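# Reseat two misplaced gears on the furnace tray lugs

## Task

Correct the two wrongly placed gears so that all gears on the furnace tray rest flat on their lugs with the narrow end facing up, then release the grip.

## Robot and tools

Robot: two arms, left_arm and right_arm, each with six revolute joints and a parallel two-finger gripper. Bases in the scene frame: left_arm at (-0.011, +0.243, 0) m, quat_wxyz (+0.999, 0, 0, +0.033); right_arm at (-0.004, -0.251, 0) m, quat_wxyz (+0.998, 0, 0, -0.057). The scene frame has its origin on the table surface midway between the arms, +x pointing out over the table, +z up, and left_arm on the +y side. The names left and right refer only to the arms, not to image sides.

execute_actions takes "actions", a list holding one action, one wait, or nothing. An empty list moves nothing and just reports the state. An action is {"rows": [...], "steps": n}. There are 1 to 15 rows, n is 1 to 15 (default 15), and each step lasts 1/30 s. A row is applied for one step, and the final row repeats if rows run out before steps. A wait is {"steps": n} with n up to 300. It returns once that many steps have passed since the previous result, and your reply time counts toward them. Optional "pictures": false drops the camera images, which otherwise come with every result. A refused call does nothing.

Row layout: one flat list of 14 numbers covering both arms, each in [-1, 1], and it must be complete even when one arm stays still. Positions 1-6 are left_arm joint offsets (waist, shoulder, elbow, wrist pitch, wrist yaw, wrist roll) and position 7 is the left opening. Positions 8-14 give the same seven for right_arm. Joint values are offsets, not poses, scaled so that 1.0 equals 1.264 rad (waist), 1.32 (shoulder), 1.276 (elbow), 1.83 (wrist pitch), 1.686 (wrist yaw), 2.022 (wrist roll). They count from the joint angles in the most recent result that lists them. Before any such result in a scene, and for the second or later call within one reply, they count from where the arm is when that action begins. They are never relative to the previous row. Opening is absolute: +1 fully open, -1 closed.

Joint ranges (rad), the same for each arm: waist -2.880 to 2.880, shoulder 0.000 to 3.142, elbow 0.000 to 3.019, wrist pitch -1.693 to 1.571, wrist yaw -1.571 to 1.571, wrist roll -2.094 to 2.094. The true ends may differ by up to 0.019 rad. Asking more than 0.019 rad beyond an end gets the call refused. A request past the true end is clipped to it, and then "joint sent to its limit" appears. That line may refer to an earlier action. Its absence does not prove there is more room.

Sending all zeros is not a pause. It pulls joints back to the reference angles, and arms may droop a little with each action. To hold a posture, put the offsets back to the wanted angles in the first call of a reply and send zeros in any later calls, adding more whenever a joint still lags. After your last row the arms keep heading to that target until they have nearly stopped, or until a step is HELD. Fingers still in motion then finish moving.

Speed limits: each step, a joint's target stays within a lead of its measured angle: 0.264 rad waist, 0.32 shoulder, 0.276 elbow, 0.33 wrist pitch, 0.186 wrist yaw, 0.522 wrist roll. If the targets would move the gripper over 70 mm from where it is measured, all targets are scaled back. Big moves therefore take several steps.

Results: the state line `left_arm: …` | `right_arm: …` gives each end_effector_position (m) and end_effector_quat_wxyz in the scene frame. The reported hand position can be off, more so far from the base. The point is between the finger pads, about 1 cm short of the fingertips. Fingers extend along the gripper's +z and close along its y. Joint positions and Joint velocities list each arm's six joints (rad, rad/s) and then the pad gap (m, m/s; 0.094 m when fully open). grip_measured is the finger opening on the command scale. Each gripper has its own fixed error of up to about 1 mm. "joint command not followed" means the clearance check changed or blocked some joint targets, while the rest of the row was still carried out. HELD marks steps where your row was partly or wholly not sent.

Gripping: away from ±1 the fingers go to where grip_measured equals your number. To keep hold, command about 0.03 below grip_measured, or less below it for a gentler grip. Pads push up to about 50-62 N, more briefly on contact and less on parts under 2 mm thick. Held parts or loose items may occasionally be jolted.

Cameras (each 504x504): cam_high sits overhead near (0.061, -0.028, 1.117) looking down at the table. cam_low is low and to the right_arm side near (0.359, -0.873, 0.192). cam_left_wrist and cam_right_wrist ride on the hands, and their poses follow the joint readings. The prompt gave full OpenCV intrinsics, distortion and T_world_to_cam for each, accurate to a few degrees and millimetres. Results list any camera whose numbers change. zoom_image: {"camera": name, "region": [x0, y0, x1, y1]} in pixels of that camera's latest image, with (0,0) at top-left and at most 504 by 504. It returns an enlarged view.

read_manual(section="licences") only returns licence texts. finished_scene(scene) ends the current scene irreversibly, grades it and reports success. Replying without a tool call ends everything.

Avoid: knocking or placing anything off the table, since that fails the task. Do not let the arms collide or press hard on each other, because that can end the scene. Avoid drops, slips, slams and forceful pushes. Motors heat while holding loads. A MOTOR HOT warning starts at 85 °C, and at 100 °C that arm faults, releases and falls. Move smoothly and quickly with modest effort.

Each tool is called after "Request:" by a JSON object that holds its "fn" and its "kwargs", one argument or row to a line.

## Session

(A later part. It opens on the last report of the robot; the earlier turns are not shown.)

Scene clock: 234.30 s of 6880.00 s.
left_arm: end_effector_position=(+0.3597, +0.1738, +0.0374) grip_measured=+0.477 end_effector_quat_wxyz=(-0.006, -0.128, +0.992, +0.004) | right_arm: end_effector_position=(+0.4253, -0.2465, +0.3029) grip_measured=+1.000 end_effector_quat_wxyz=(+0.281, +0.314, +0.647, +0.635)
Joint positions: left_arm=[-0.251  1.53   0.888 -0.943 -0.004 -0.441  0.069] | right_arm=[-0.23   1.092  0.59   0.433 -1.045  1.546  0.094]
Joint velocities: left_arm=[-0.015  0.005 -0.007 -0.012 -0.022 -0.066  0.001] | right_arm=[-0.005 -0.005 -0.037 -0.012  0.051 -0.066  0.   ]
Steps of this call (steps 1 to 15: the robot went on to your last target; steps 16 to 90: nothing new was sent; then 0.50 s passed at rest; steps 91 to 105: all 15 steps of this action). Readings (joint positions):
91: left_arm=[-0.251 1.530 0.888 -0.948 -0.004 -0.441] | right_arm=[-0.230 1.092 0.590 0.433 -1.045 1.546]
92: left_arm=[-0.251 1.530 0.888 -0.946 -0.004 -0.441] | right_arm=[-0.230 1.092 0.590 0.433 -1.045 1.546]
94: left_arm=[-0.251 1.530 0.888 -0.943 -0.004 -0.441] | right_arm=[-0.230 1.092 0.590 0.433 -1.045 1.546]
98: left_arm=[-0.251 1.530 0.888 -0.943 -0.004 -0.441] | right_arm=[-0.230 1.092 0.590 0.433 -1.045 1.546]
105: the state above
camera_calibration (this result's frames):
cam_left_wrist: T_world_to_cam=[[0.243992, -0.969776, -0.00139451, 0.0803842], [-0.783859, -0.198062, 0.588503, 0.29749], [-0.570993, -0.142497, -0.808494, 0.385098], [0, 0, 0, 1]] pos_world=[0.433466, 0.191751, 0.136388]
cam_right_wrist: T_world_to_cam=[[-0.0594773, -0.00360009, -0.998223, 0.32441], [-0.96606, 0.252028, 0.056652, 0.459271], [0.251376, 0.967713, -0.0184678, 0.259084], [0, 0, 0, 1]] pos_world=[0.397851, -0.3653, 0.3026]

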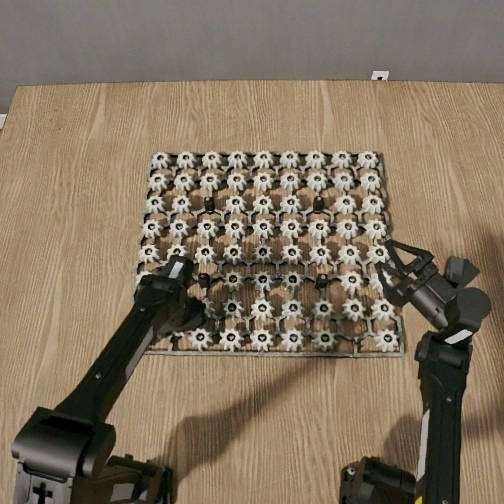

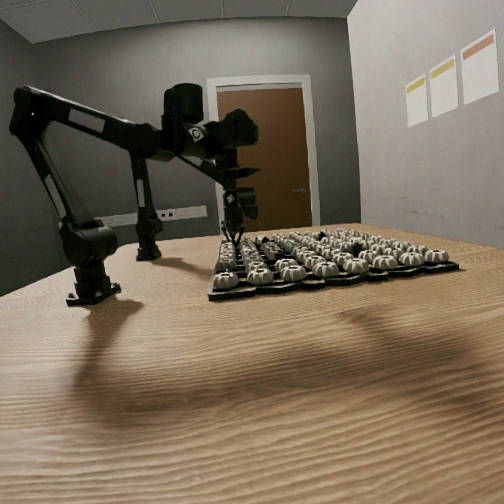

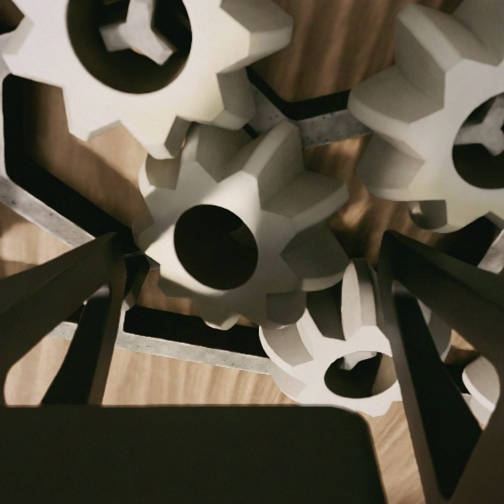

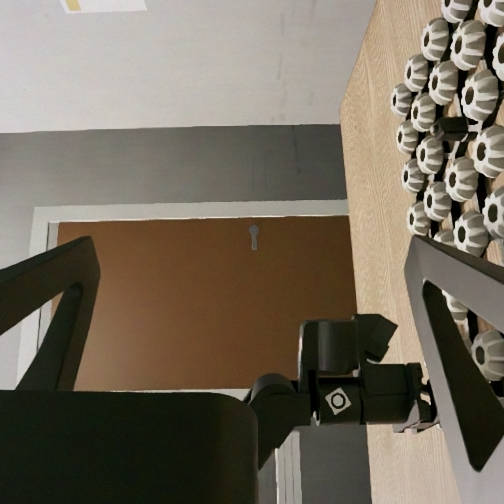

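Request:
{"fn": "execute_actions", "kwargs": {
  "actions": [
    {"rows":[[0,0.015,0.06,0.01,0,0,0.46,0,0,0.02,0,0,0,1],[0,0.025,0.03,0.015,0,0,0.46,0,0,0.02,0,0,0,1],[0,0.035,0.03,0.02,0,0,0.46,0,0,0.02,0,0,0,1]],"steps":15}
  ]
}}

Scene clock: 241.03 s of 6880.00 s.
left_arm: end_effector_position=(+0.3625, +0.1739, +0.0238) grip_measured=+0.463 end_effector_quat_wxyz=(-0.013, -0.128, +0.992, +0.008) | right_arm: end_effector_position=(+0.4253, -0.2465, +0.3029) grip_measured=+1.000 end_effector_quat_wxyz=(+0.281, +0.314, +0.647, +0.635)
Joint positions: left_arm=[-0.251  1.571  0.892 -0.922 -0.007 -0.441  0.069] | right_arm=[-0.23   1.092  0.59   0.433 -1.045  1.546  0.094]
Joint velocities: left_arm=[ 0.005 -0.015  0.002 -0.002 -0.037  0.007  0.   ] | right_arm=[-0.005  0.005  0.002 -0.007 -0.037 -0.007  0.   ]
Steps of this call (steps 1 to 15: the robot went on to your last target; steps 16 to 90: nothing new was sent; then 3.23 s passed at rest; steps 91 to 105: all 15 steps of this action). Readings (joint positions):
91: left_arm=[-0.251 1.531 0.890 -0.942 -0.004 -0.441] | right_arm=[-0.230 1.092 0.590 0.433 -1.045 1.546]
92: left_arm=[-0.251 1.534 0.892 -0.939 -0.004 -0.441] | right_arm=[-0.230 1.092 0.590 0.433 -1.045 1.546]
94: left_arm=[-0.251 1.544 0.892 -0.925 -0.004 -0.441] | right_arm=[-0.230 1.092 0.590 0.433 -1.045 1.546]
98: left_arm=[-0.251 1.569 0.892 -0.922 -0.005 -0.441] | right_arm=[-0.230 1.092 0.590 0.433 -1.045 1.546]
105: the state above
camera_calibration (this result's frames):
cam_left_wrist: T_world_to_cam=[[0.244209, -0.969662, -0.010831, 0.0799036], [-0.774281, -0.201702, 0.599838, 0.304545], [-0.583825, -0.138099, -0.800048, 0.37945], [0, 0, 0, 1]] pos_world=[0.437823, 0.191309, 0.121766]
cam_right_wrist: T_world_to_cam=[[-0.0594773, -0.00360009, -0.998223, 0.32441], [-0.96606, 0.252028, 0.056652, 0.459271], [0.251376, 0.967713, -0.0184678, 0.259084], [0, 0, 0, 1]] pos_world=[0.397851, -0.3653, 0.3026]

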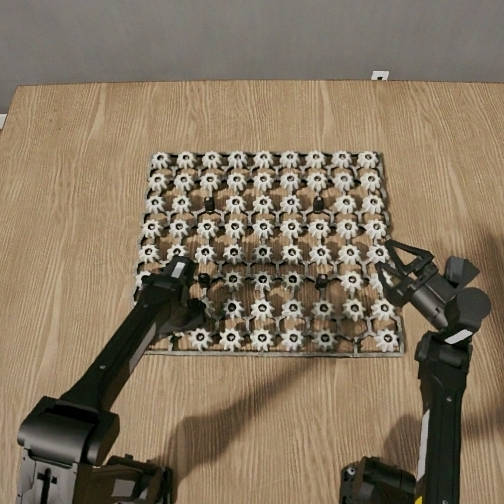

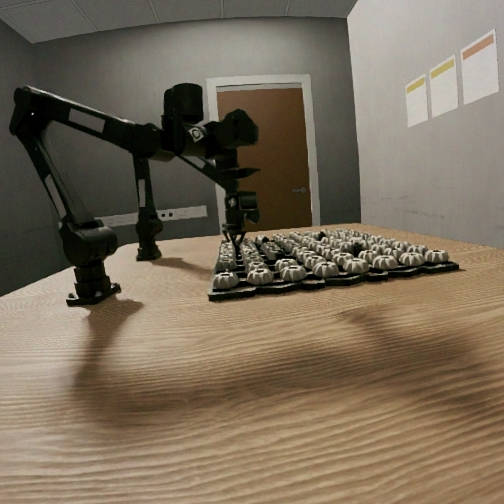

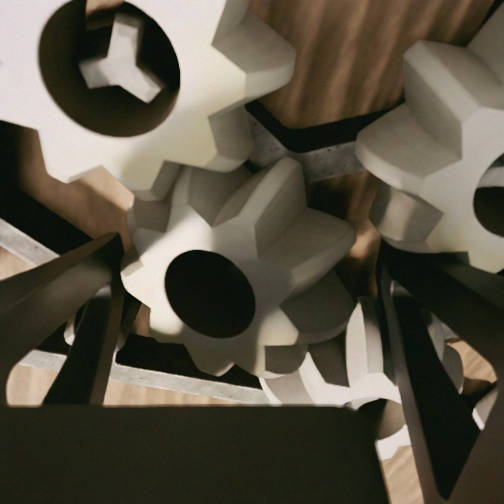

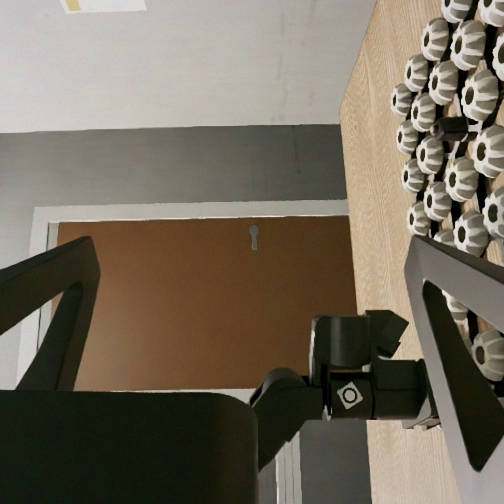

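Down in. Close.

Request:
{"fn": "execute_actions", "kwargs": {
  "actions": [
    {"rows":[[0,0,0,0,0,0,0.35,0,0,0.02,0,0,0,1],[0,0,0,0,0,0,0.25,0,0,0.02,0,0,0,1],[0,0,0,0,0,0,0.15,0,0,0.02,0,0,0,1],[0,0,0,0,0,0,0.08,0,0,0.02,0,0,0,1]],"steps":15}
  ]
}}

Scene clock: 244.53 s of 6880.00 s.
left_arm: end_effector_position=(+0.3616, +0.1750, +0.0232) grip_measured=+0.090 end_effector_quat_wxyz=(-0.014, -0.128, +0.992, +0.010) | right_arm: end_effector_position=(+0.4253, -0.2465, +0.3029) grip_measured=+1.000 end_effector_quat_wxyz=(+0.281, +0.314, +0.647, +0.635)
Joint positions: left_arm=[-0.251  1.571  0.89  -0.922 -0.011 -0.441  0.051] | right_arm=[-0.23   1.092  0.59   0.433 -1.045  1.546  0.094]
Joint velocities: left_arm=[-0.024 -0.005  0.012 -0.007 -0.007 -0.081  0.001] | right_arm=[-0.005 -0.005  0.002  0.002  0.037 -0.066  0.   ]
Steps of this call (steps 1 to 15: the robot went on to your last target; steps 16 to 90: nothing new was sent; steps 91 to 105: all 15 steps of this action). Readings (joint positions):
91: left_arm=[-0.251 1.571 0.892 -0.922 -0.006 -0.441] | right_arm=[-0.230 1.092 0.590 0.433 -1.045 1.546]
92: left_arm=[-0.251 1.571 0.892 -0.922 -0.009 -0.441] | right_arm=[-0.230 1.092 0.590 0.433 -1.045 1.546]
94: left_arm=[-0.251 1.571 0.891 -0.922 -0.012 -0.441] | right_arm=[-0.230 1.092 0.590 0.433 -1.045 1.546]
98: left_arm=[-0.251 1.571 0.890 -0.922 -0.011 -0.441] | right_arm=[-0.230 1.092 0.590 0.433 -1.045 1.546]
105: the state above
camera_calibration (this result's frames):
cam_left_wrist: T_world_to_cam=[[0.244422, -0.969538, -0.0159438, 0.0812265], [-0.773384, -0.204837, 0.599932, 0.304672], [-0.584923, -0.134306, -0.799892, 0.378271], [0, 0, 0, 1]] pos_world=[0.437034, 0.191964, 0.121089]
cam_right_wrist: T_world_to_cam=[[-0.0594773, -0.00360009, -0.998223, 0.32441], [-0.96606, 0.252028, 0.056652, 0.459271], [0.251376, 0.967713, -0.0184678, 0.259084], [0, 0, 0, 1]] pos_world=[0.397851, -0.3653, 0.3026]

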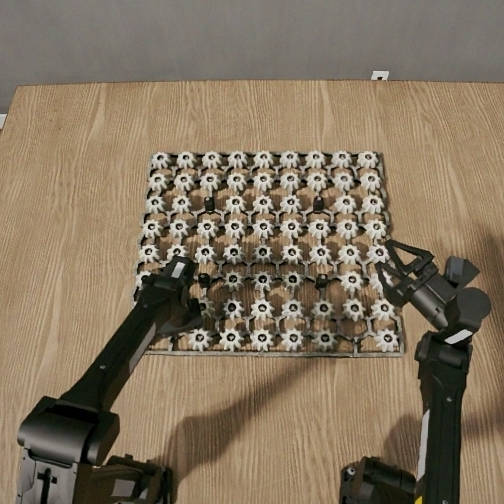

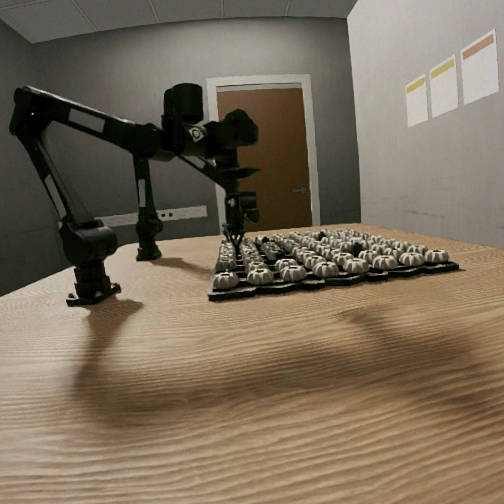

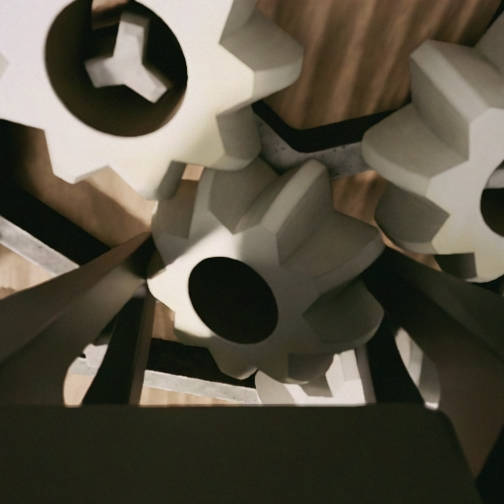

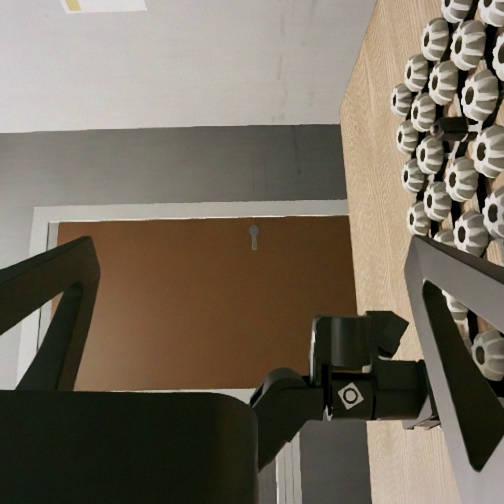

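Request:
{"fn": "execute_actions", "kwargs": {
  "actions": [
    {"rows":[[0,0,0,0,0,0,0.04,0,0,0.02,0,0,0,1],[0,0,0,0,0,0,0.0,0,0,0.02,0,0,0,1]],"steps":15}
  ]
}}

Scene clock: 247.53 s of 6880.00 s.
left_arm: end_effector_position=(+0.3616, +0.1761, +0.0231) grip_measured=+0.006 end_effector_quat_wxyz=(-0.013, -0.128, +0.992, +0.012) | right_arm: end_effector_position=(+0.4253, -0.2465, +0.3029) grip_measured=+1.000 end_effector_quat_wxyz=(+0.281, +0.314, +0.647, +0.635)
Joint positions: left_arm=[-0.25   1.571  0.89  -0.922 -0.015 -0.441  0.047] | right_arm=[-0.23   1.092  0.59   0.433 -1.045  1.546  0.094]
Joint velocities: left_arm=[-0.005 -0.005 -0.012 -0.017  0.007  0.007 -0.   ] | right_arm=[ 0.005 -0.015 -0.012  0.007 -0.081 -0.007  0.   ]
Steps of this call (steps 1 to 15: the robot went on to your last target; steps 16 to 75: nothing new was sent; steps 76 to 90: all 15 steps of this action). Readings (joint positions):
76: left_arm=[-0.251 1.571 0.890 -0.922 -0.011 -0.441] | right_arm=[-0.230 1.092 0.590 0.433 -1.045 1.546]
77: left_arm=[-0.251 1.571 0.890 -0.922 -0.012 -0.441] | right_arm=[-0.230 1.092 0.590 0.433 -1.045 1.546]
79: left_arm=[-0.250 1.571 0.890 -0.922 -0.015 -0.441] | right_arm=[-0.230 1.092 0.590 0.433 -1.045 1.546]
83: left_arm=[-0.250 1.571 0.890 -0.922 -0.015 -0.441] | right_arm=[-0.230 1.092 0.590 0.433 -1.045 1.546]
90: the state above
camera_calibration (this result's frames):
cam_left_wrist: T_world_to_cam=[[0.245038, -0.969309, -0.0199136, 0.0820493], [-0.773488, -0.207836, 0.598766, 0.305535], [-0.584528, -0.131317, -0.800676, 0.377678], [0, 0, 0, 1]] pos_world=[0.436986, 0.192628, 0.121088]
cam_right_wrist: T_world_to_cam=[[-0.0594773, -0.00360009, -0.998223, 0.32441], [-0.96606, 0.252028, 0.056652, 0.459271], [0.251376, 0.967713, -0.0184678, 0.259084], [0, 0, 0, 1]] pos_world=[0.397851, -0.3653, 0.3026]

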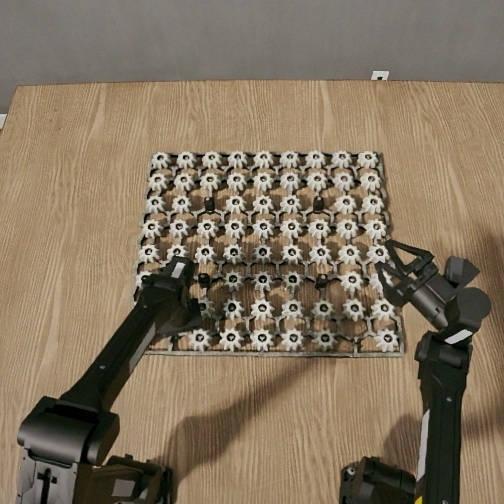

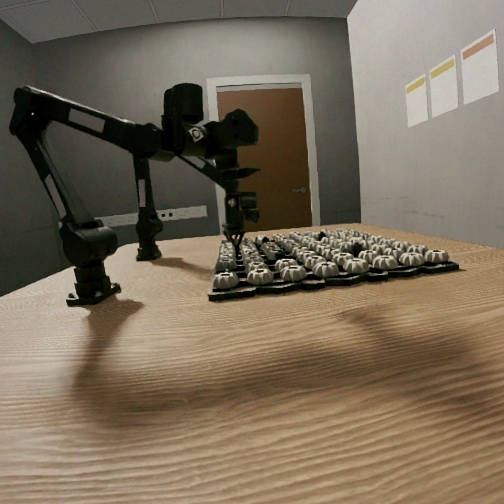

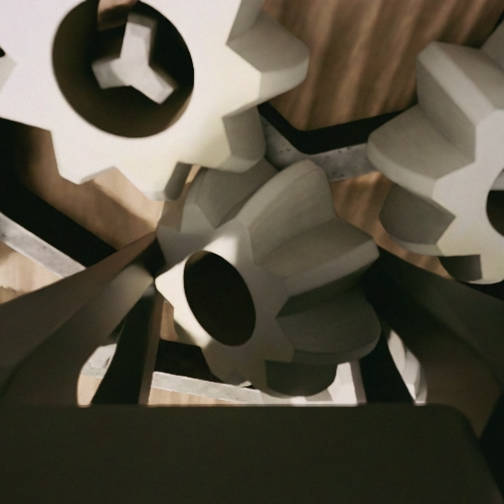

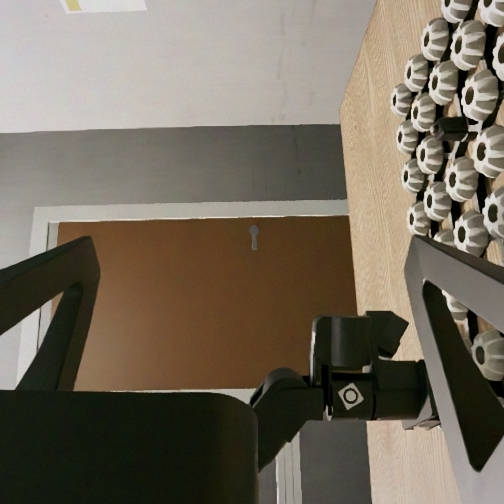

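Request:
{"fn": "execute_actions", "kwargs": {
  "actions": [
    {"rows":[[0,0,0,0,0,0,0.15,0,0,0.02,0,0,0,1],[0,0,0,0,0,0,0.3,0,0,0.02,0,0,0,1],[0,0,0,0,0,0,0.46,0,0,0.02,0,0,0,1]],"steps":15}
  ]
}}

Scene clock: 253.80 s of 6880.00 s.
left_arm: end_effector_position=(+0.3616, +0.1763, +0.0231) grip_measured=+0.457 end_effector_quat_wxyz=(-0.013, -0.128, +0.992, +0.013) | right_arm: end_effector_position=(+0.4253, -0.2465, +0.3029) grip_measured=+1.000 end_effector_quat_wxyz=(+0.281, +0.314, +0.647, +0.635)
Joint positions: left_arm=[-0.25   1.571  0.89  -0.922 -0.017 -0.441  0.068] | right_arm=[-0.23   1.092  0.59   0.433 -1.045  1.546  0.094]
Joint velocities: left_arm=[-0.005 -0.005  0.012 -0.007 -0.066 -0.081 -0.   ] | right_arm=[-0.005 -0.005 -0.002  0.012  0.081  0.037  0.   ]
Steps of this call (steps 1 to 15: the robot went on to your last target; steps 16 to 90: nothing new was sent; then 2.77 s passed at rest; steps 91 to 105: all 15 steps of this action). Readings (joint positions):
91: left_arm=[-0.250 1.571 0.890 -0.922 -0.016 -0.441] | right_arm=[-0.230 1.092 0.590 0.433 -1.045 1.546]
92: left_arm=[-0.250 1.571 0.890 -0.922 -0.016 -0.441] | right_arm=[-0.230 1.092 0.590 0.433 -1.045 1.546]
94: left_arm=[-0.250 1.571 0.890 -0.922 -0.017 -0.441] | right_arm=[-0.230 1.092 0.590 0.433 -1.045 1.546]
98: left_arm=[-0.250 1.571 0.890 -0.922 -0.017 -0.441] | right_arm=[-0.230 1.092 0.590 0.433 -1.045 1.546]
105: the state above
camera_calibration (this result's frames):
cam_left_wrist: T_world_to_cam=[[0.245006, -0.969295, -0.0209528, 0.082261], [-0.77362, -0.20848, 0.598371, 0.305772], [-0.584366, -0.130395, -0.800945, 0.377512], [0, 0, 0, 1]] pos_world=[0.437002, 0.192708, 0.121125]
cam_right_wrist: T_world_to_cam=[[-0.0594773, -0.00360009, -0.998223, 0.32441], [-0.96606, 0.252028, 0.056652, 0.459271], [0.251376, 0.967713, -0.0184678, 0.259084], [0, 0, 0, 1]] pos_world=[0.397851, -0.3653, 0.3026]

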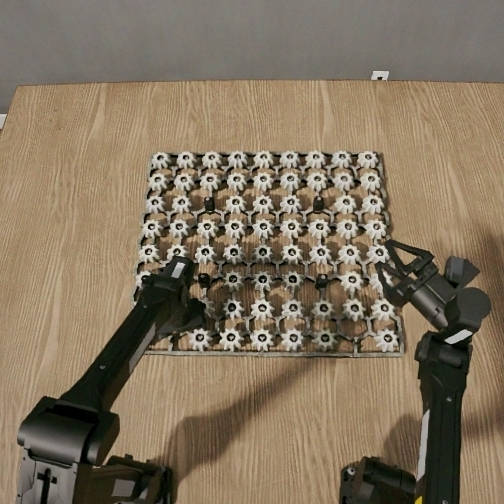

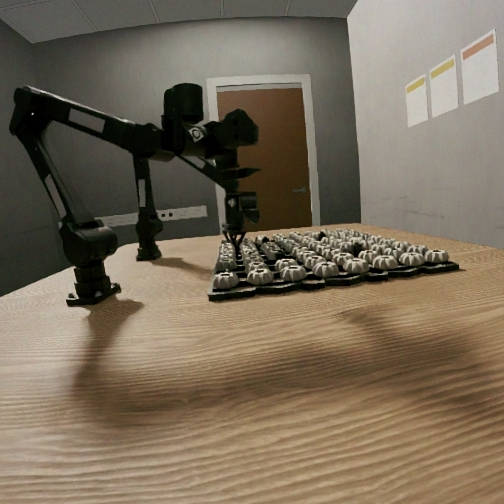

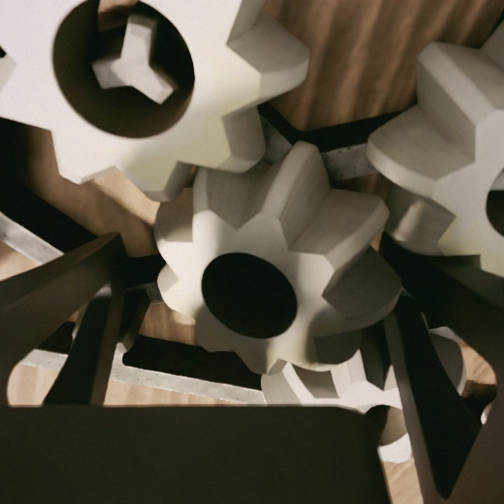

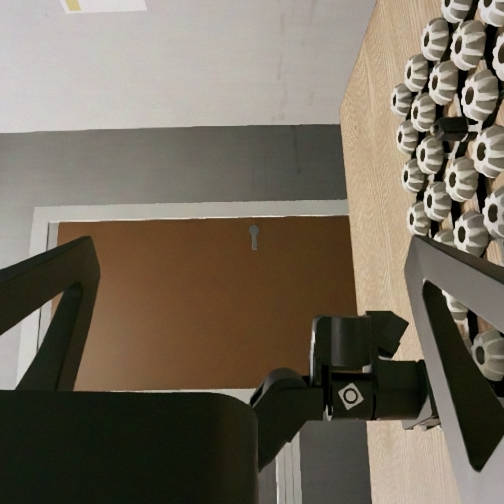

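Request:
{"fn": "execute_actions", "kwargs": {
  "actions": [
    {"rows":[[0,-0.03,0,-0.02,0,0,0.5,0,0,0.02,0,0,0,1],[0,-0.05,0,-0.035,0,0,0.5,0,0,0.02,0,0,0,1],[0,-0.05,0,-0.035,0,0,0.5,0,0,0.02,0,0,0,1],[0,-0.05,0,-0.035,0,0,0.5,0,0,0.02,0,0,0,1],[0,-0.05,0,-0.035,0,0,0.5,0,0,0.02,0,0,0,1],[0.05,-0.05,0,-0.035,0.08,0,0.5,0,0,0.02,0,0,0,1],[0.1,-0.05,0,-0.035,0.158,0,0.5,0,0,0.02,0,0,0,1]],"steps":15}
  ]
}}

Scene clock: 264.80 s of 6880.00 s.
left_arm: end_effector_position=(+0.3582, +0.1843, +0.0505) grip_measured=+0.497 end_effector_quat_wxyz=(-0.041, -0.195, +0.973, -0.116) | right_arm: end_effector_position=(+0.4253, -0.2465, +0.3029) grip_measured=+1.000 end_effector_quat_wxyz=(+0.281, +0.314, +0.647, +0.635)
Joint positions: left_arm=[-0.111  1.509  0.89  -0.977  0.246 -0.437  0.07 ] | right_arm=[-0.23   1.092  0.59   0.433 -1.045  1.546  0.094]
Joint velocities: left_arm=[-0.054 -0.015  0.007 -0.022  0.066  0.051 -0.001] | right_arm=[-0.005  0.005 -0.007  0.007 -0.007  0.007  0.   ]
Steps of this call (steps 1 to 15: the robot went on to your last target; steps 16 to 90: nothing new was sent; then 7.50 s passed at rest; steps 91 to 105: all 15 steps of this action). Readings (joint positions):
91: left_arm=[-0.250 1.570 0.890 -0.926 -0.017 -0.441] | right_arm=[-0.230 1.092 0.590 0.433 -1.045 1.546]
92: left_arm=[-0.250 1.566 0.890 -0.930 -0.017 -0.441] | right_arm=[-0.230 1.092 0.590 0.433 -1.045 1.546]
94: left_arm=[-0.250 1.547 0.890 -0.946 -0.017 -0.441] | right_arm=[-0.230 1.092 0.590 0.433 -1.045 1.546]
98: left_arm=[-0.199 1.511 0.891 -0.965 0.198 -0.437] | right_arm=[-0.230 1.092 0.590 0.433 -1.045 1.546]
105: the state above
camera_calibration (this result's frames):
cam_left_wrist: T_world_to_cam=[[0.380906, -0.898481, 0.218271, 0.0177003], [-0.734151, -0.150388, 0.662122, 0.26028], [-0.562079, -0.41245, -0.716905, 0.438297], [0, 0, 0, 1]] pos_world=[0.4307, 0.235822, 0.138016]
cam_right_wrist: T_world_to_cam=[[-0.0594773, -0.00360009, -0.998223, 0.32441], [-0.96606, 0.252028, 0.056652, 0.459271], [0.251376, 0.967713, -0.0184678, 0.259084], [0, 0, 0, 1]] pos_world=[0.397851, -0.3653, 0.3026]

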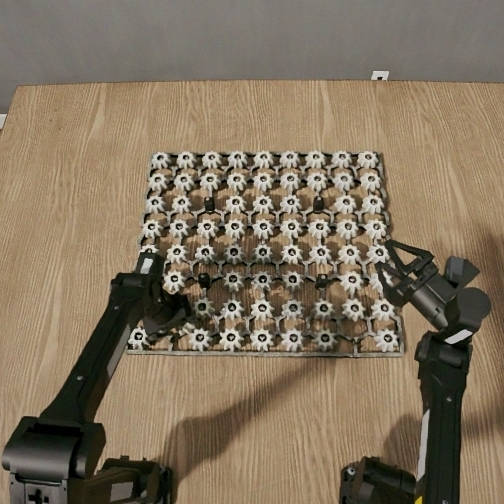

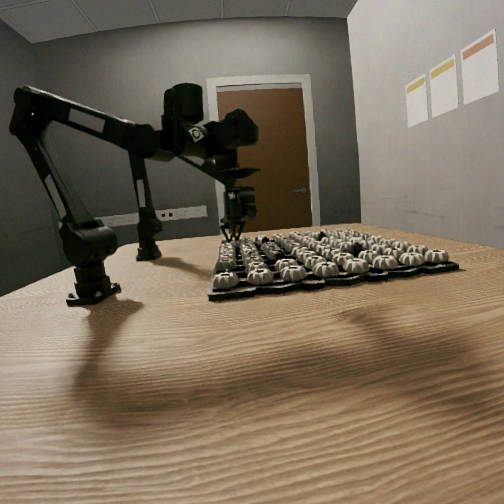

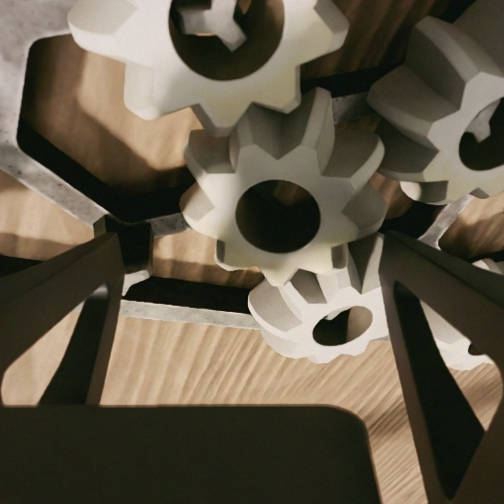

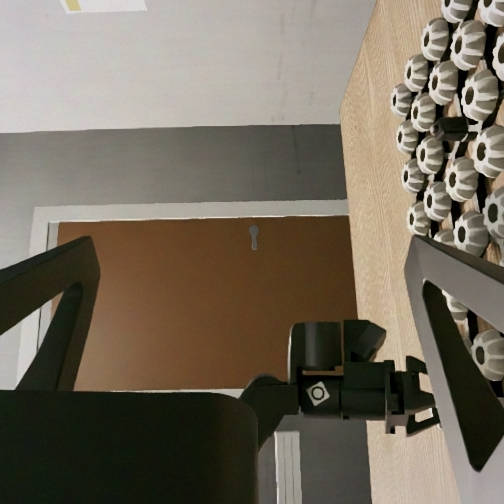

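Request:
{"fn": "execute_actions", "kwargs": {
  "actions": [
    {"rows":[[-0.03,0,0.03,0.02,0,0,0.5,0,0,0.02,0,0,0,1],[-0.03,0,0.03,0.02,0,0,0.5,0,0,0.02,0,0,0,1],[-0.03,0,0.03,0.02,0,0,0.5,0,0,0.02,0,0,0,1],[-0.03,0.015,0.03,0.03,0,0,0.5,0,0,0.02,0,0,0,1],[-0.03,0.03,0.03,0.04,0,0,0.5,0,0,0.02,0,0,0,1]],"steps":15}
  ]
}}

Scene clock: 269.67 s of 6880.00 s.
left_arm: end_effector_position=(+0.3675, +0.1708, +0.0383) grip_measured=+0.497 end_effector_quat_wxyz=(-0.030, -0.177, +0.977, -0.117) | right_arm: end_effector_position=(+0.4253, -0.2465, +0.3029) grip_measured=+1.000 end_effector_quat_wxyz=(+0.281, +0.314, +0.647, +0.635)
Joint positions: left_arm=[-0.146  1.543  0.89  -0.917  0.243 -0.437  0.07 ] | right_arm=[-0.23   1.092  0.59   0.433 -1.045  1.546  0.094]
Joint velocities: left_arm=[ 0.015 -0.005 -0.007  0.007 -0.037  0.037 -0.   ] | right_arm=[-0.005  0.005 -0.007 -0.017 -0.022  0.022  0.   ]
Steps of this call (steps 1 to 15: the robot went on to your last target; steps 16 to 90: nothing new was sent; then 1.37 s passed at rest; steps 91 to 105: all 15 steps of this action). Readings (joint positions):
91: left_arm=[-0.118 1.509 0.890 -0.973 0.246 -0.437] | right_arm=[-0.230 1.092 0.590 0.433 -1.045 1.546]
92: left_arm=[-0.122 1.509 0.890 -0.966 0.246 -0.437] | right_arm=[-0.230 1.092 0.590 0.433 -1.045 1.546]
94: left_arm=[-0.134 1.509 0.890 -0.953 0.246 -0.437] | right_arm=[-0.230 1.092 0.590 0.433 -1.045 1.546]
98: left_arm=[-0.146 1.530 0.890 -0.919 0.246 -0.437] | right_arm=[-0.230 1.092 0.590 0.433 -1.045 1.546]
105: the state above
camera_calibration (this result's frames):
cam_left_wrist: T_world_to_cam=[[0.342881, -0.911566, 0.226891, 0.020524], [-0.756279, -0.124608, 0.642273, 0.277712], [-0.557202, -0.391816, -0.732124, 0.424472], [0, 0, 0, 1]] pos_world=[0.439508, 0.219629, 0.127743]
cam_right_wrist: T_world_to_cam=[[-0.0594773, -0.00360009, -0.998223, 0.32441], [-0.96606, 0.252028, 0.056652, 0.459271], [0.251376, 0.967713, -0.0184678, 0.259084], [0, 0, 0, 1]] pos_world=[0.397851, -0.3653, 0.3026]

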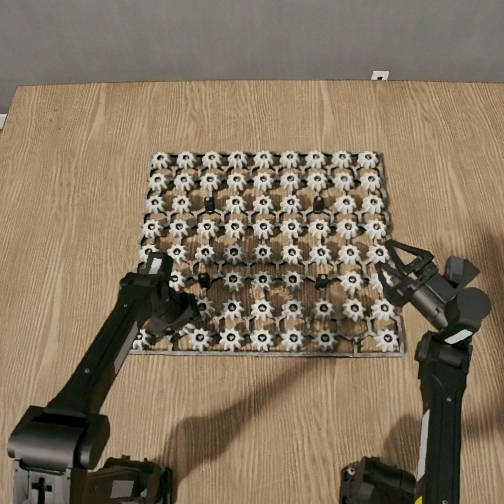

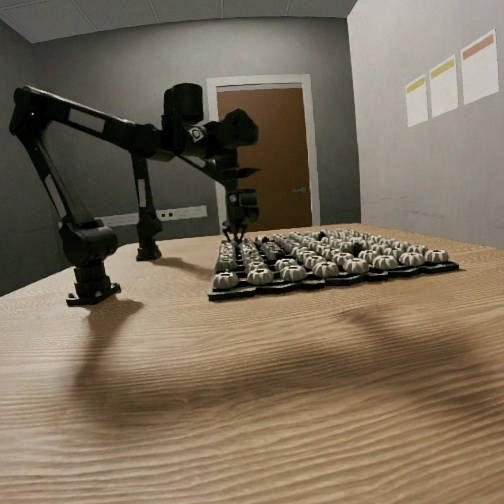

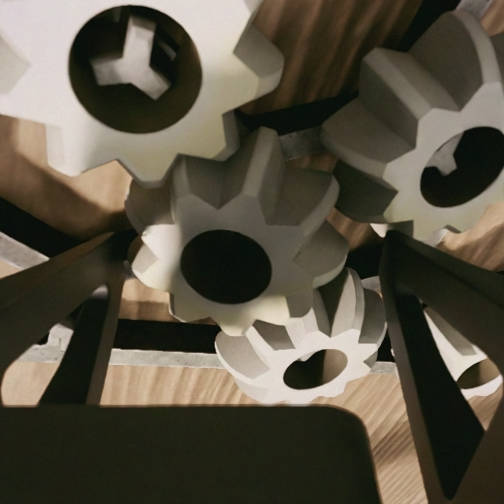

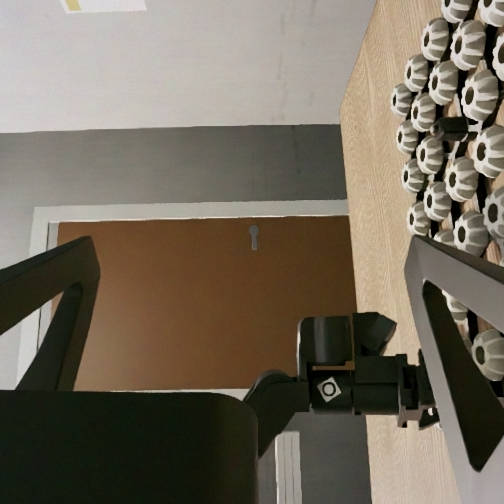

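Request:
{"fn": "execute_actions", "kwargs": {
  "actions": [
    {"rows":[[0.012,0.015,0,0.01,0,0,0.48,0,0,0.02,0,0,0,1],[0.012,0.03,0,0.015,0,0,0.47,0,0,0.02,0,0,0,1],[0.012,0.04,0,0.02,0,0,0.46,0,0,0.02,0,0,0,1]],"steps":15}
  ]
}}

Scene clock: 275.20 s of 6880.00 s.
left_arm: end_effector_position=(+0.3658, +0.1737, +0.0269) grip_measured=+0.463 end_effector_quat_wxyz=(-0.040, -0.177, +0.976, -0.117) | right_arm: end_effector_position=(+0.4253, -0.2465, +0.3029) grip_measured=+1.000 end_effector_quat_wxyz=(+0.281, +0.314, +0.647, +0.635)
Joint positions: left_arm=[-0.137  1.571  0.886 -0.906  0.247 -0.426  0.069] | right_arm=[-0.23   1.092  0.59   0.433 -1.045  1.546  0.094]
Joint velocities: left_arm=[-0.015 -0.015  0.002  0.002 -0.037 -0.007  0.   ] | right_arm=[ 0.005 -0.015 -0.007 -0.002 -0.022 -0.022  0.   ]
Steps of this call (steps 1 to 15: the robot went on to your last target; steps 16 to 90: nothing new was sent; then 2.03 s passed at rest; steps 91 to 105: all 15 steps of this action). Readings (joint positions):
91: left_arm=[-0.145 1.543 0.890 -0.917 0.243 -0.437] | right_arm=[-0.230 1.092 0.590 0.433 -1.045 1.546]
92: left_arm=[-0.144 1.546 0.890 -0.914 0.243 -0.437] | right_arm=[-0.230 1.092 0.590 0.433 -1.045 1.546]
94: left_arm=[-0.139 1.557 0.889 -0.909 0.248 -0.435] | right_arm=[-0.230 1.092 0.590 0.433 -1.045 1.546]
98: left_arm=[-0.137 1.571 0.886 -0.906 0.247 -0.426] | right_arm=[-0.230 1.092 0.590 0.433 -1.045 1.546]
105: the state above
camera_calibration (this result's frames):
cam_left_wrist: T_world_to_cam=[[0.345481, -0.911489, 0.223228, 0.0254276], [-0.743998, -0.121065, 0.657122, 0.278577], [-0.571935, -0.393105, -0.719972, 0.421625], [0, 0, 0, 1]] pos_world=[0.439618, 0.222646, 0.114822]
cam_right_wrist: T_world_to_cam=[[-0.0594773, -0.00360009, -0.998223, 0.32441], [-0.96606, 0.252028, 0.056652, 0.459271], [0.251376, 0.967713, -0.0184678, 0.259084], [0, 0, 0, 1]] pos_world=[0.397851, -0.3653, 0.3026]

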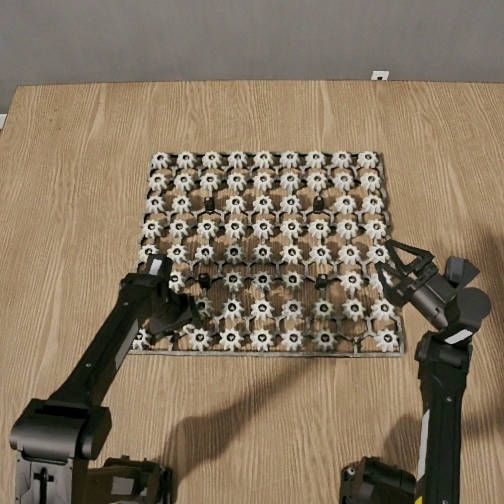

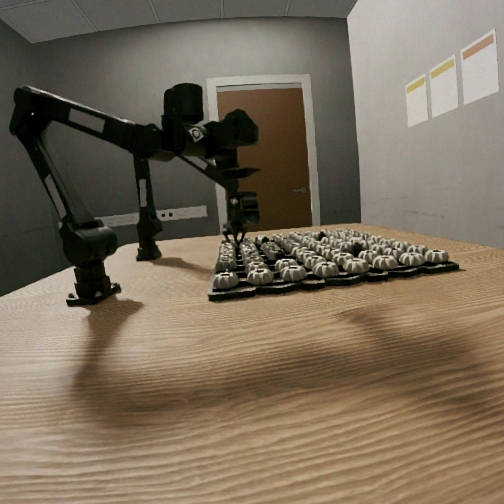

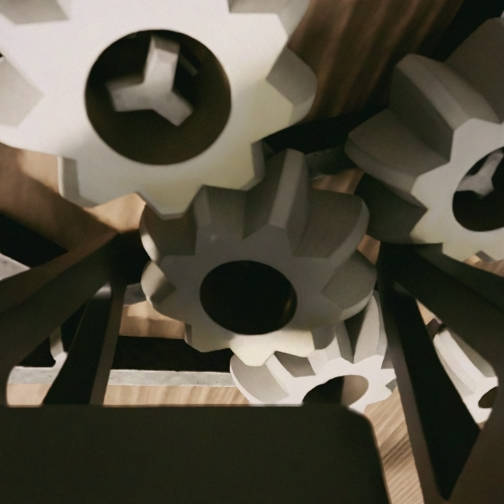

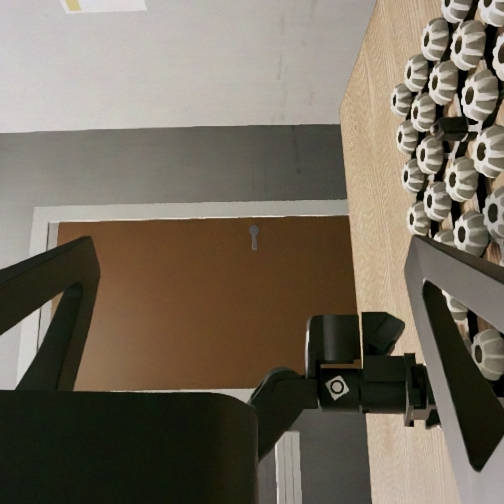

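Centred. A bit lower, then close.

Request:
{"fn": "execute_actions", "kwargs": {
  "actions": [
    {"rows":[[0,0.02,0,0.015,0,0,0.46,0,0,0.02,0,0,0,1],[0,0.025,0,0.02,0,0,0.46,0,0,0.02,0,0,0,1],[0,0.025,0,0.02,0,0,0.46,0,0,0.02,0,0,0,1],[0,0.025,0,0.02,0,0,0.46,0,0,0.02,0,0,0,1],[0,0.025,0,0.02,0,0,0.46,0,0,0.02,0,0,0,1],[0,0.025,0,0.02,0,0,0.46,0,0,0.02,0,0,0,1],[0,0.025,0,0.02,0,0,0.35,0,0,0.02,0,0,0,1],[0,0.025,0,0.02,0,0,0.27,0,0,0.02,0,0,0,1],[0,0.025,0,0.02,0,0,0.2,0,0,0.02,0,0,0,1],[0,0.025,0,0.02,0,0,0.14,0,0,0.02,0,0,0,1]],"steps":15}
  ]
}}

Scene clock: 280.47 s of 6880.00 s.
left_arm: end_effector_position=(+0.3666, +0.1726, +0.0231) grip_measured=+0.192 end_effector_quat_wxyz=(-0.041, -0.172, +0.977, -0.120) | right_arm: end_effector_position=(+0.4253, -0.2465, +0.3029) grip_measured=+1.000 end_effector_quat_wxyz=(+0.281, +0.314, +0.647, +0.635)
Joint positions: left_arm=[-0.137  1.581  0.884 -0.895  0.254 -0.417  0.056] | right_arm=[-0.23   1.092  0.59   0.433 -1.045  1.546  0.094]
Joint velocities: left_arm=[-0.005  0.005  0.027 -0.012  0.007  0.007  0.   ] | right_arm=[-0.005  0.005  0.017  0.002  0.037  0.051  0.   ]
Steps of this call (steps 1 to 15: the robot went on to your last target; steps 16 to 90: nothing new was sent; then 1.77 s passed at rest; steps 91 to 105: all 15 steps of this action). Readings (joint positions):
91: left_arm=[-0.137 1.571 0.886 -0.906 0.247 -0.425] | right_arm=[-0.230 1.092 0.590 0.433 -1.045 1.546]
92: left_arm=[-0.137 1.572 0.886 -0.905 0.247 -0.424] | right_arm=[-0.230 1.092 0.590 0.433 -1.045 1.546]
94: left_arm=[-0.137 1.573 0.885 -0.904 0.247 -0.420] | right_arm=[-0.230 1.092 0.590 0.433 -1.045 1.546]
98: left_arm=[-0.137 1.576 0.885 -0.898 0.251 -0.417] | right_arm=[-0.230 1.092 0.590 0.433 -1.045 1.546]
105: the state above
camera_calibration (this result's frames):
cam_left_wrist: T_world_to_cam=[[0.337625, -0.912909, 0.229361, 0.028037], [-0.745605, -0.110649, 0.657137, 0.280267], [-0.574528, -0.392879, -0.718028, 0.419745], [0, 0, 0, 1]] pos_world=[0.440658, 0.221516, 0.110784]
cam_right_wrist: T_world_to_cam=[[-0.0594773, -0.00360009, -0.998223, 0.32441], [-0.96606, 0.252028, 0.056652, 0.459271], [0.251376, 0.967713, -0.0184678, 0.259084], [0, 0, 0, 1]] pos_world=[0.397851, -0.3653, 0.3026]

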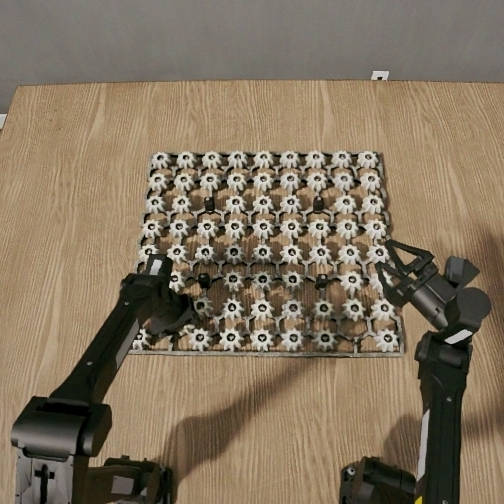

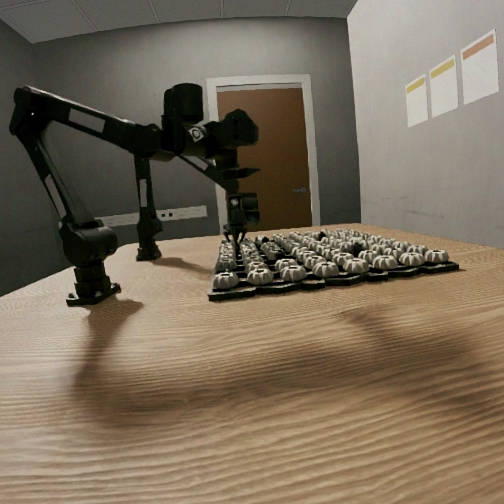

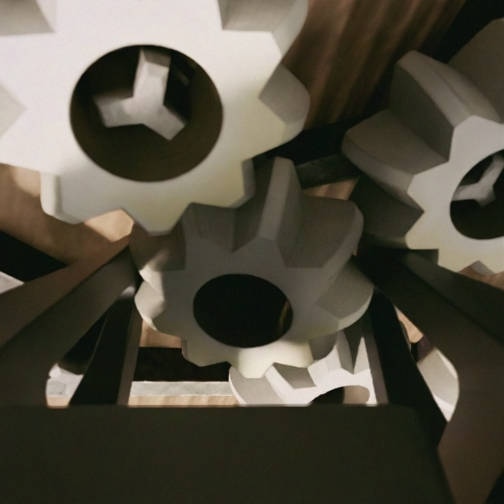

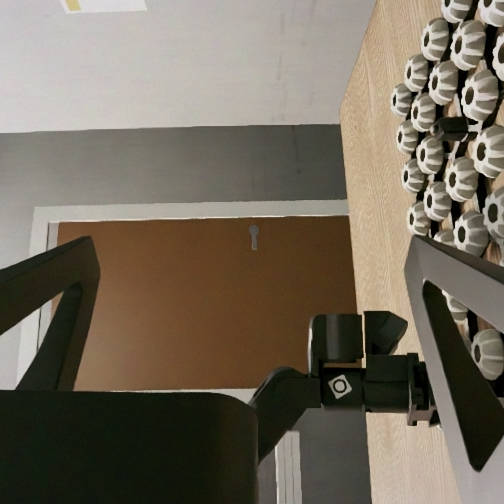

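Request:
{"fn": "execute_actions", "kwargs": {
  "actions": [
    {"rows":[[0,0,0,0,0,0,0.13,0,0,0.02,0,0,0,1],[0,-0.015,0.01,-0.01,0,0,0.13,0,0,0.02,0,0,0,1],[0,-0.03,0.02,-0.02,0,0,0.13,0,0,0.02,0,0,0,1],[0,-0.045,0.03,-0.03,0,0,0.13,0,0,0.02,0,0,0,1],[0,-0.06,0.03,-0.045,0,0,0.13,0,0,0.02,0,0,0,1],[0,-0.075,0.03,-0.06,0,0,0.13,0,0,0.02,0,0,0,1],[0,-0.09,0.03,-0.07,0,0,0.13,0,0,0.02,0,0,0,1]],"steps":15}
  ]
}}

Request:
{"fn": "zoom_image", "kwargs": {
  "camera": "cam_low",
  "region": [200, 190, 290, 250]
}}

Scene clock: 290.47 s of 6880.00 s.
left_arm: end_effector_position=(+0.3486, +0.1747, +0.0617) grip_measured=+0.192 end_effector_quat_wxyz=(-0.044, -0.173, +0.977, -0.117) | right_arm: end_effector_position=(+0.4253, -0.2465, +0.3029) grip_measured=+1.000 end_effector_quat_wxyz=(+0.281, +0.314, +0.647, +0.635)
Joint positions: left_arm=[-0.137  1.474  0.886 -1.013  0.249 -0.416  0.056] | right_arm=[-0.23   1.092  0.59   0.433 -1.045  1.546  0.094]
Joint velocities: left_arm=[ 0.005  0.005  0.007 -0.022  0.037  0.007 -0.001] | right_arm=[-0.015 -0.005 -0.002 -0.002 -0.022  0.095  0.   ]
Steps of this call (steps 1 to 15: the robot went on to your last target; steps 16 to 90: nothing new was sent; then 6.50 s passed at rest; steps 91 to 105: all 15 steps of this action). Readings (joint positions):
91: left_arm=[-0.137 1.580 0.884 -0.896 0.254 -0.417] | right_arm=[-0.230 1.092 0.590 0.433 -1.045 1.546]
92: left_arm=[-0.137 1.580 0.884 -0.897 0.254 -0.417] | right_arm=[-0.230 1.092 0.590 0.433 -1.045 1.546]
94: left_arm=[-0.137 1.576 0.885 -0.906 0.253 -0.416] | right_arm=[-0.230 1.092 0.590 0.433 -1.045 1.546]
98: left_arm=[-0.137 1.532 0.886 -0.978 0.249 -0.416] | right_arm=[-0.230 1.092 0.590 0.433 -1.045 1.546]
105: the state above
camera_calibration (this result's frames):
cam_left_wrist: T_world_to_cam=[[0.338772, -0.914453, 0.221379, 0.0275148], [-0.740027, -0.113672, 0.662901, 0.239986], [-0.581028, -0.388399, -0.715229, 0.43927], [0, 0, 0, 1]] pos_world=[0.423503, 0.223053, 0.149]
cam_right_wrist: T_world_to_cam=[[-0.0594773, -0.00360009, -0.998223, 0.32441], [-0.96606, 0.252028, 0.056652, 0.459271], [0.251376, 0.967713, -0.0184678, 0.259084], [0, 0, 0, 1]] pos_world=[0.397851, -0.3653, 0.3026]

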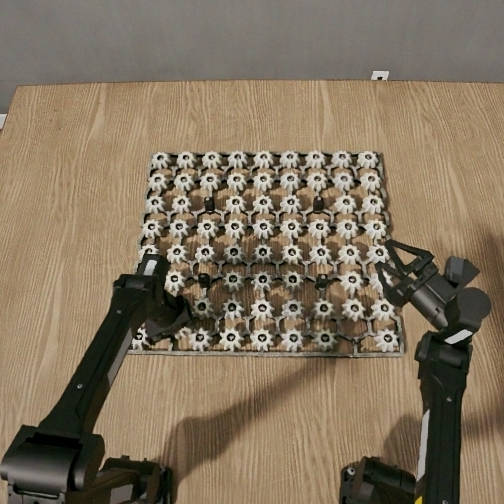

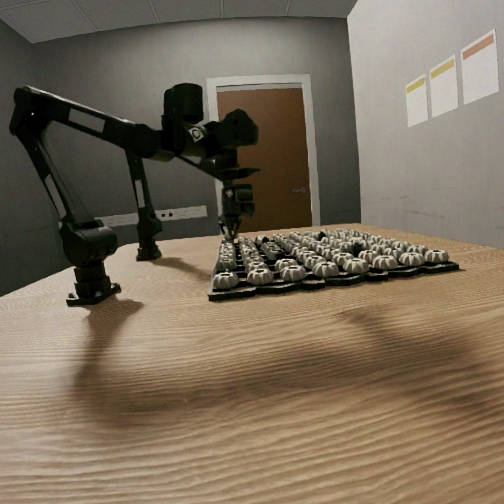

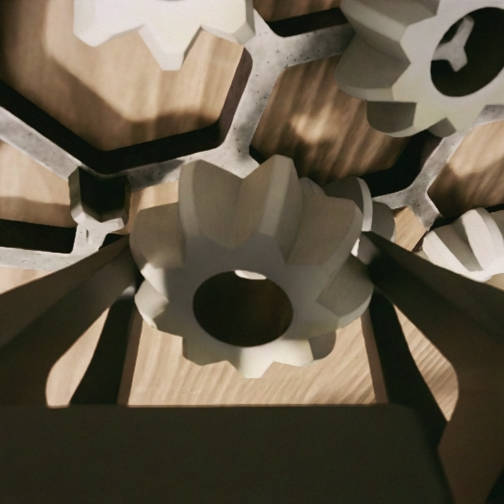

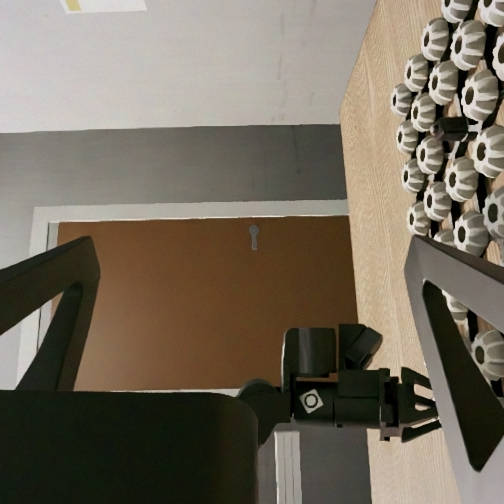

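Region (200, 190, 290, 250) of cam_low's 504x504 image, scaled by 5.600, with more detail than that image has.

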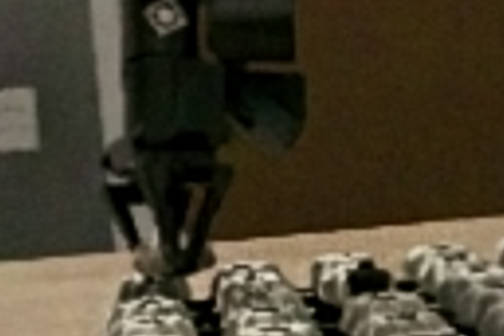

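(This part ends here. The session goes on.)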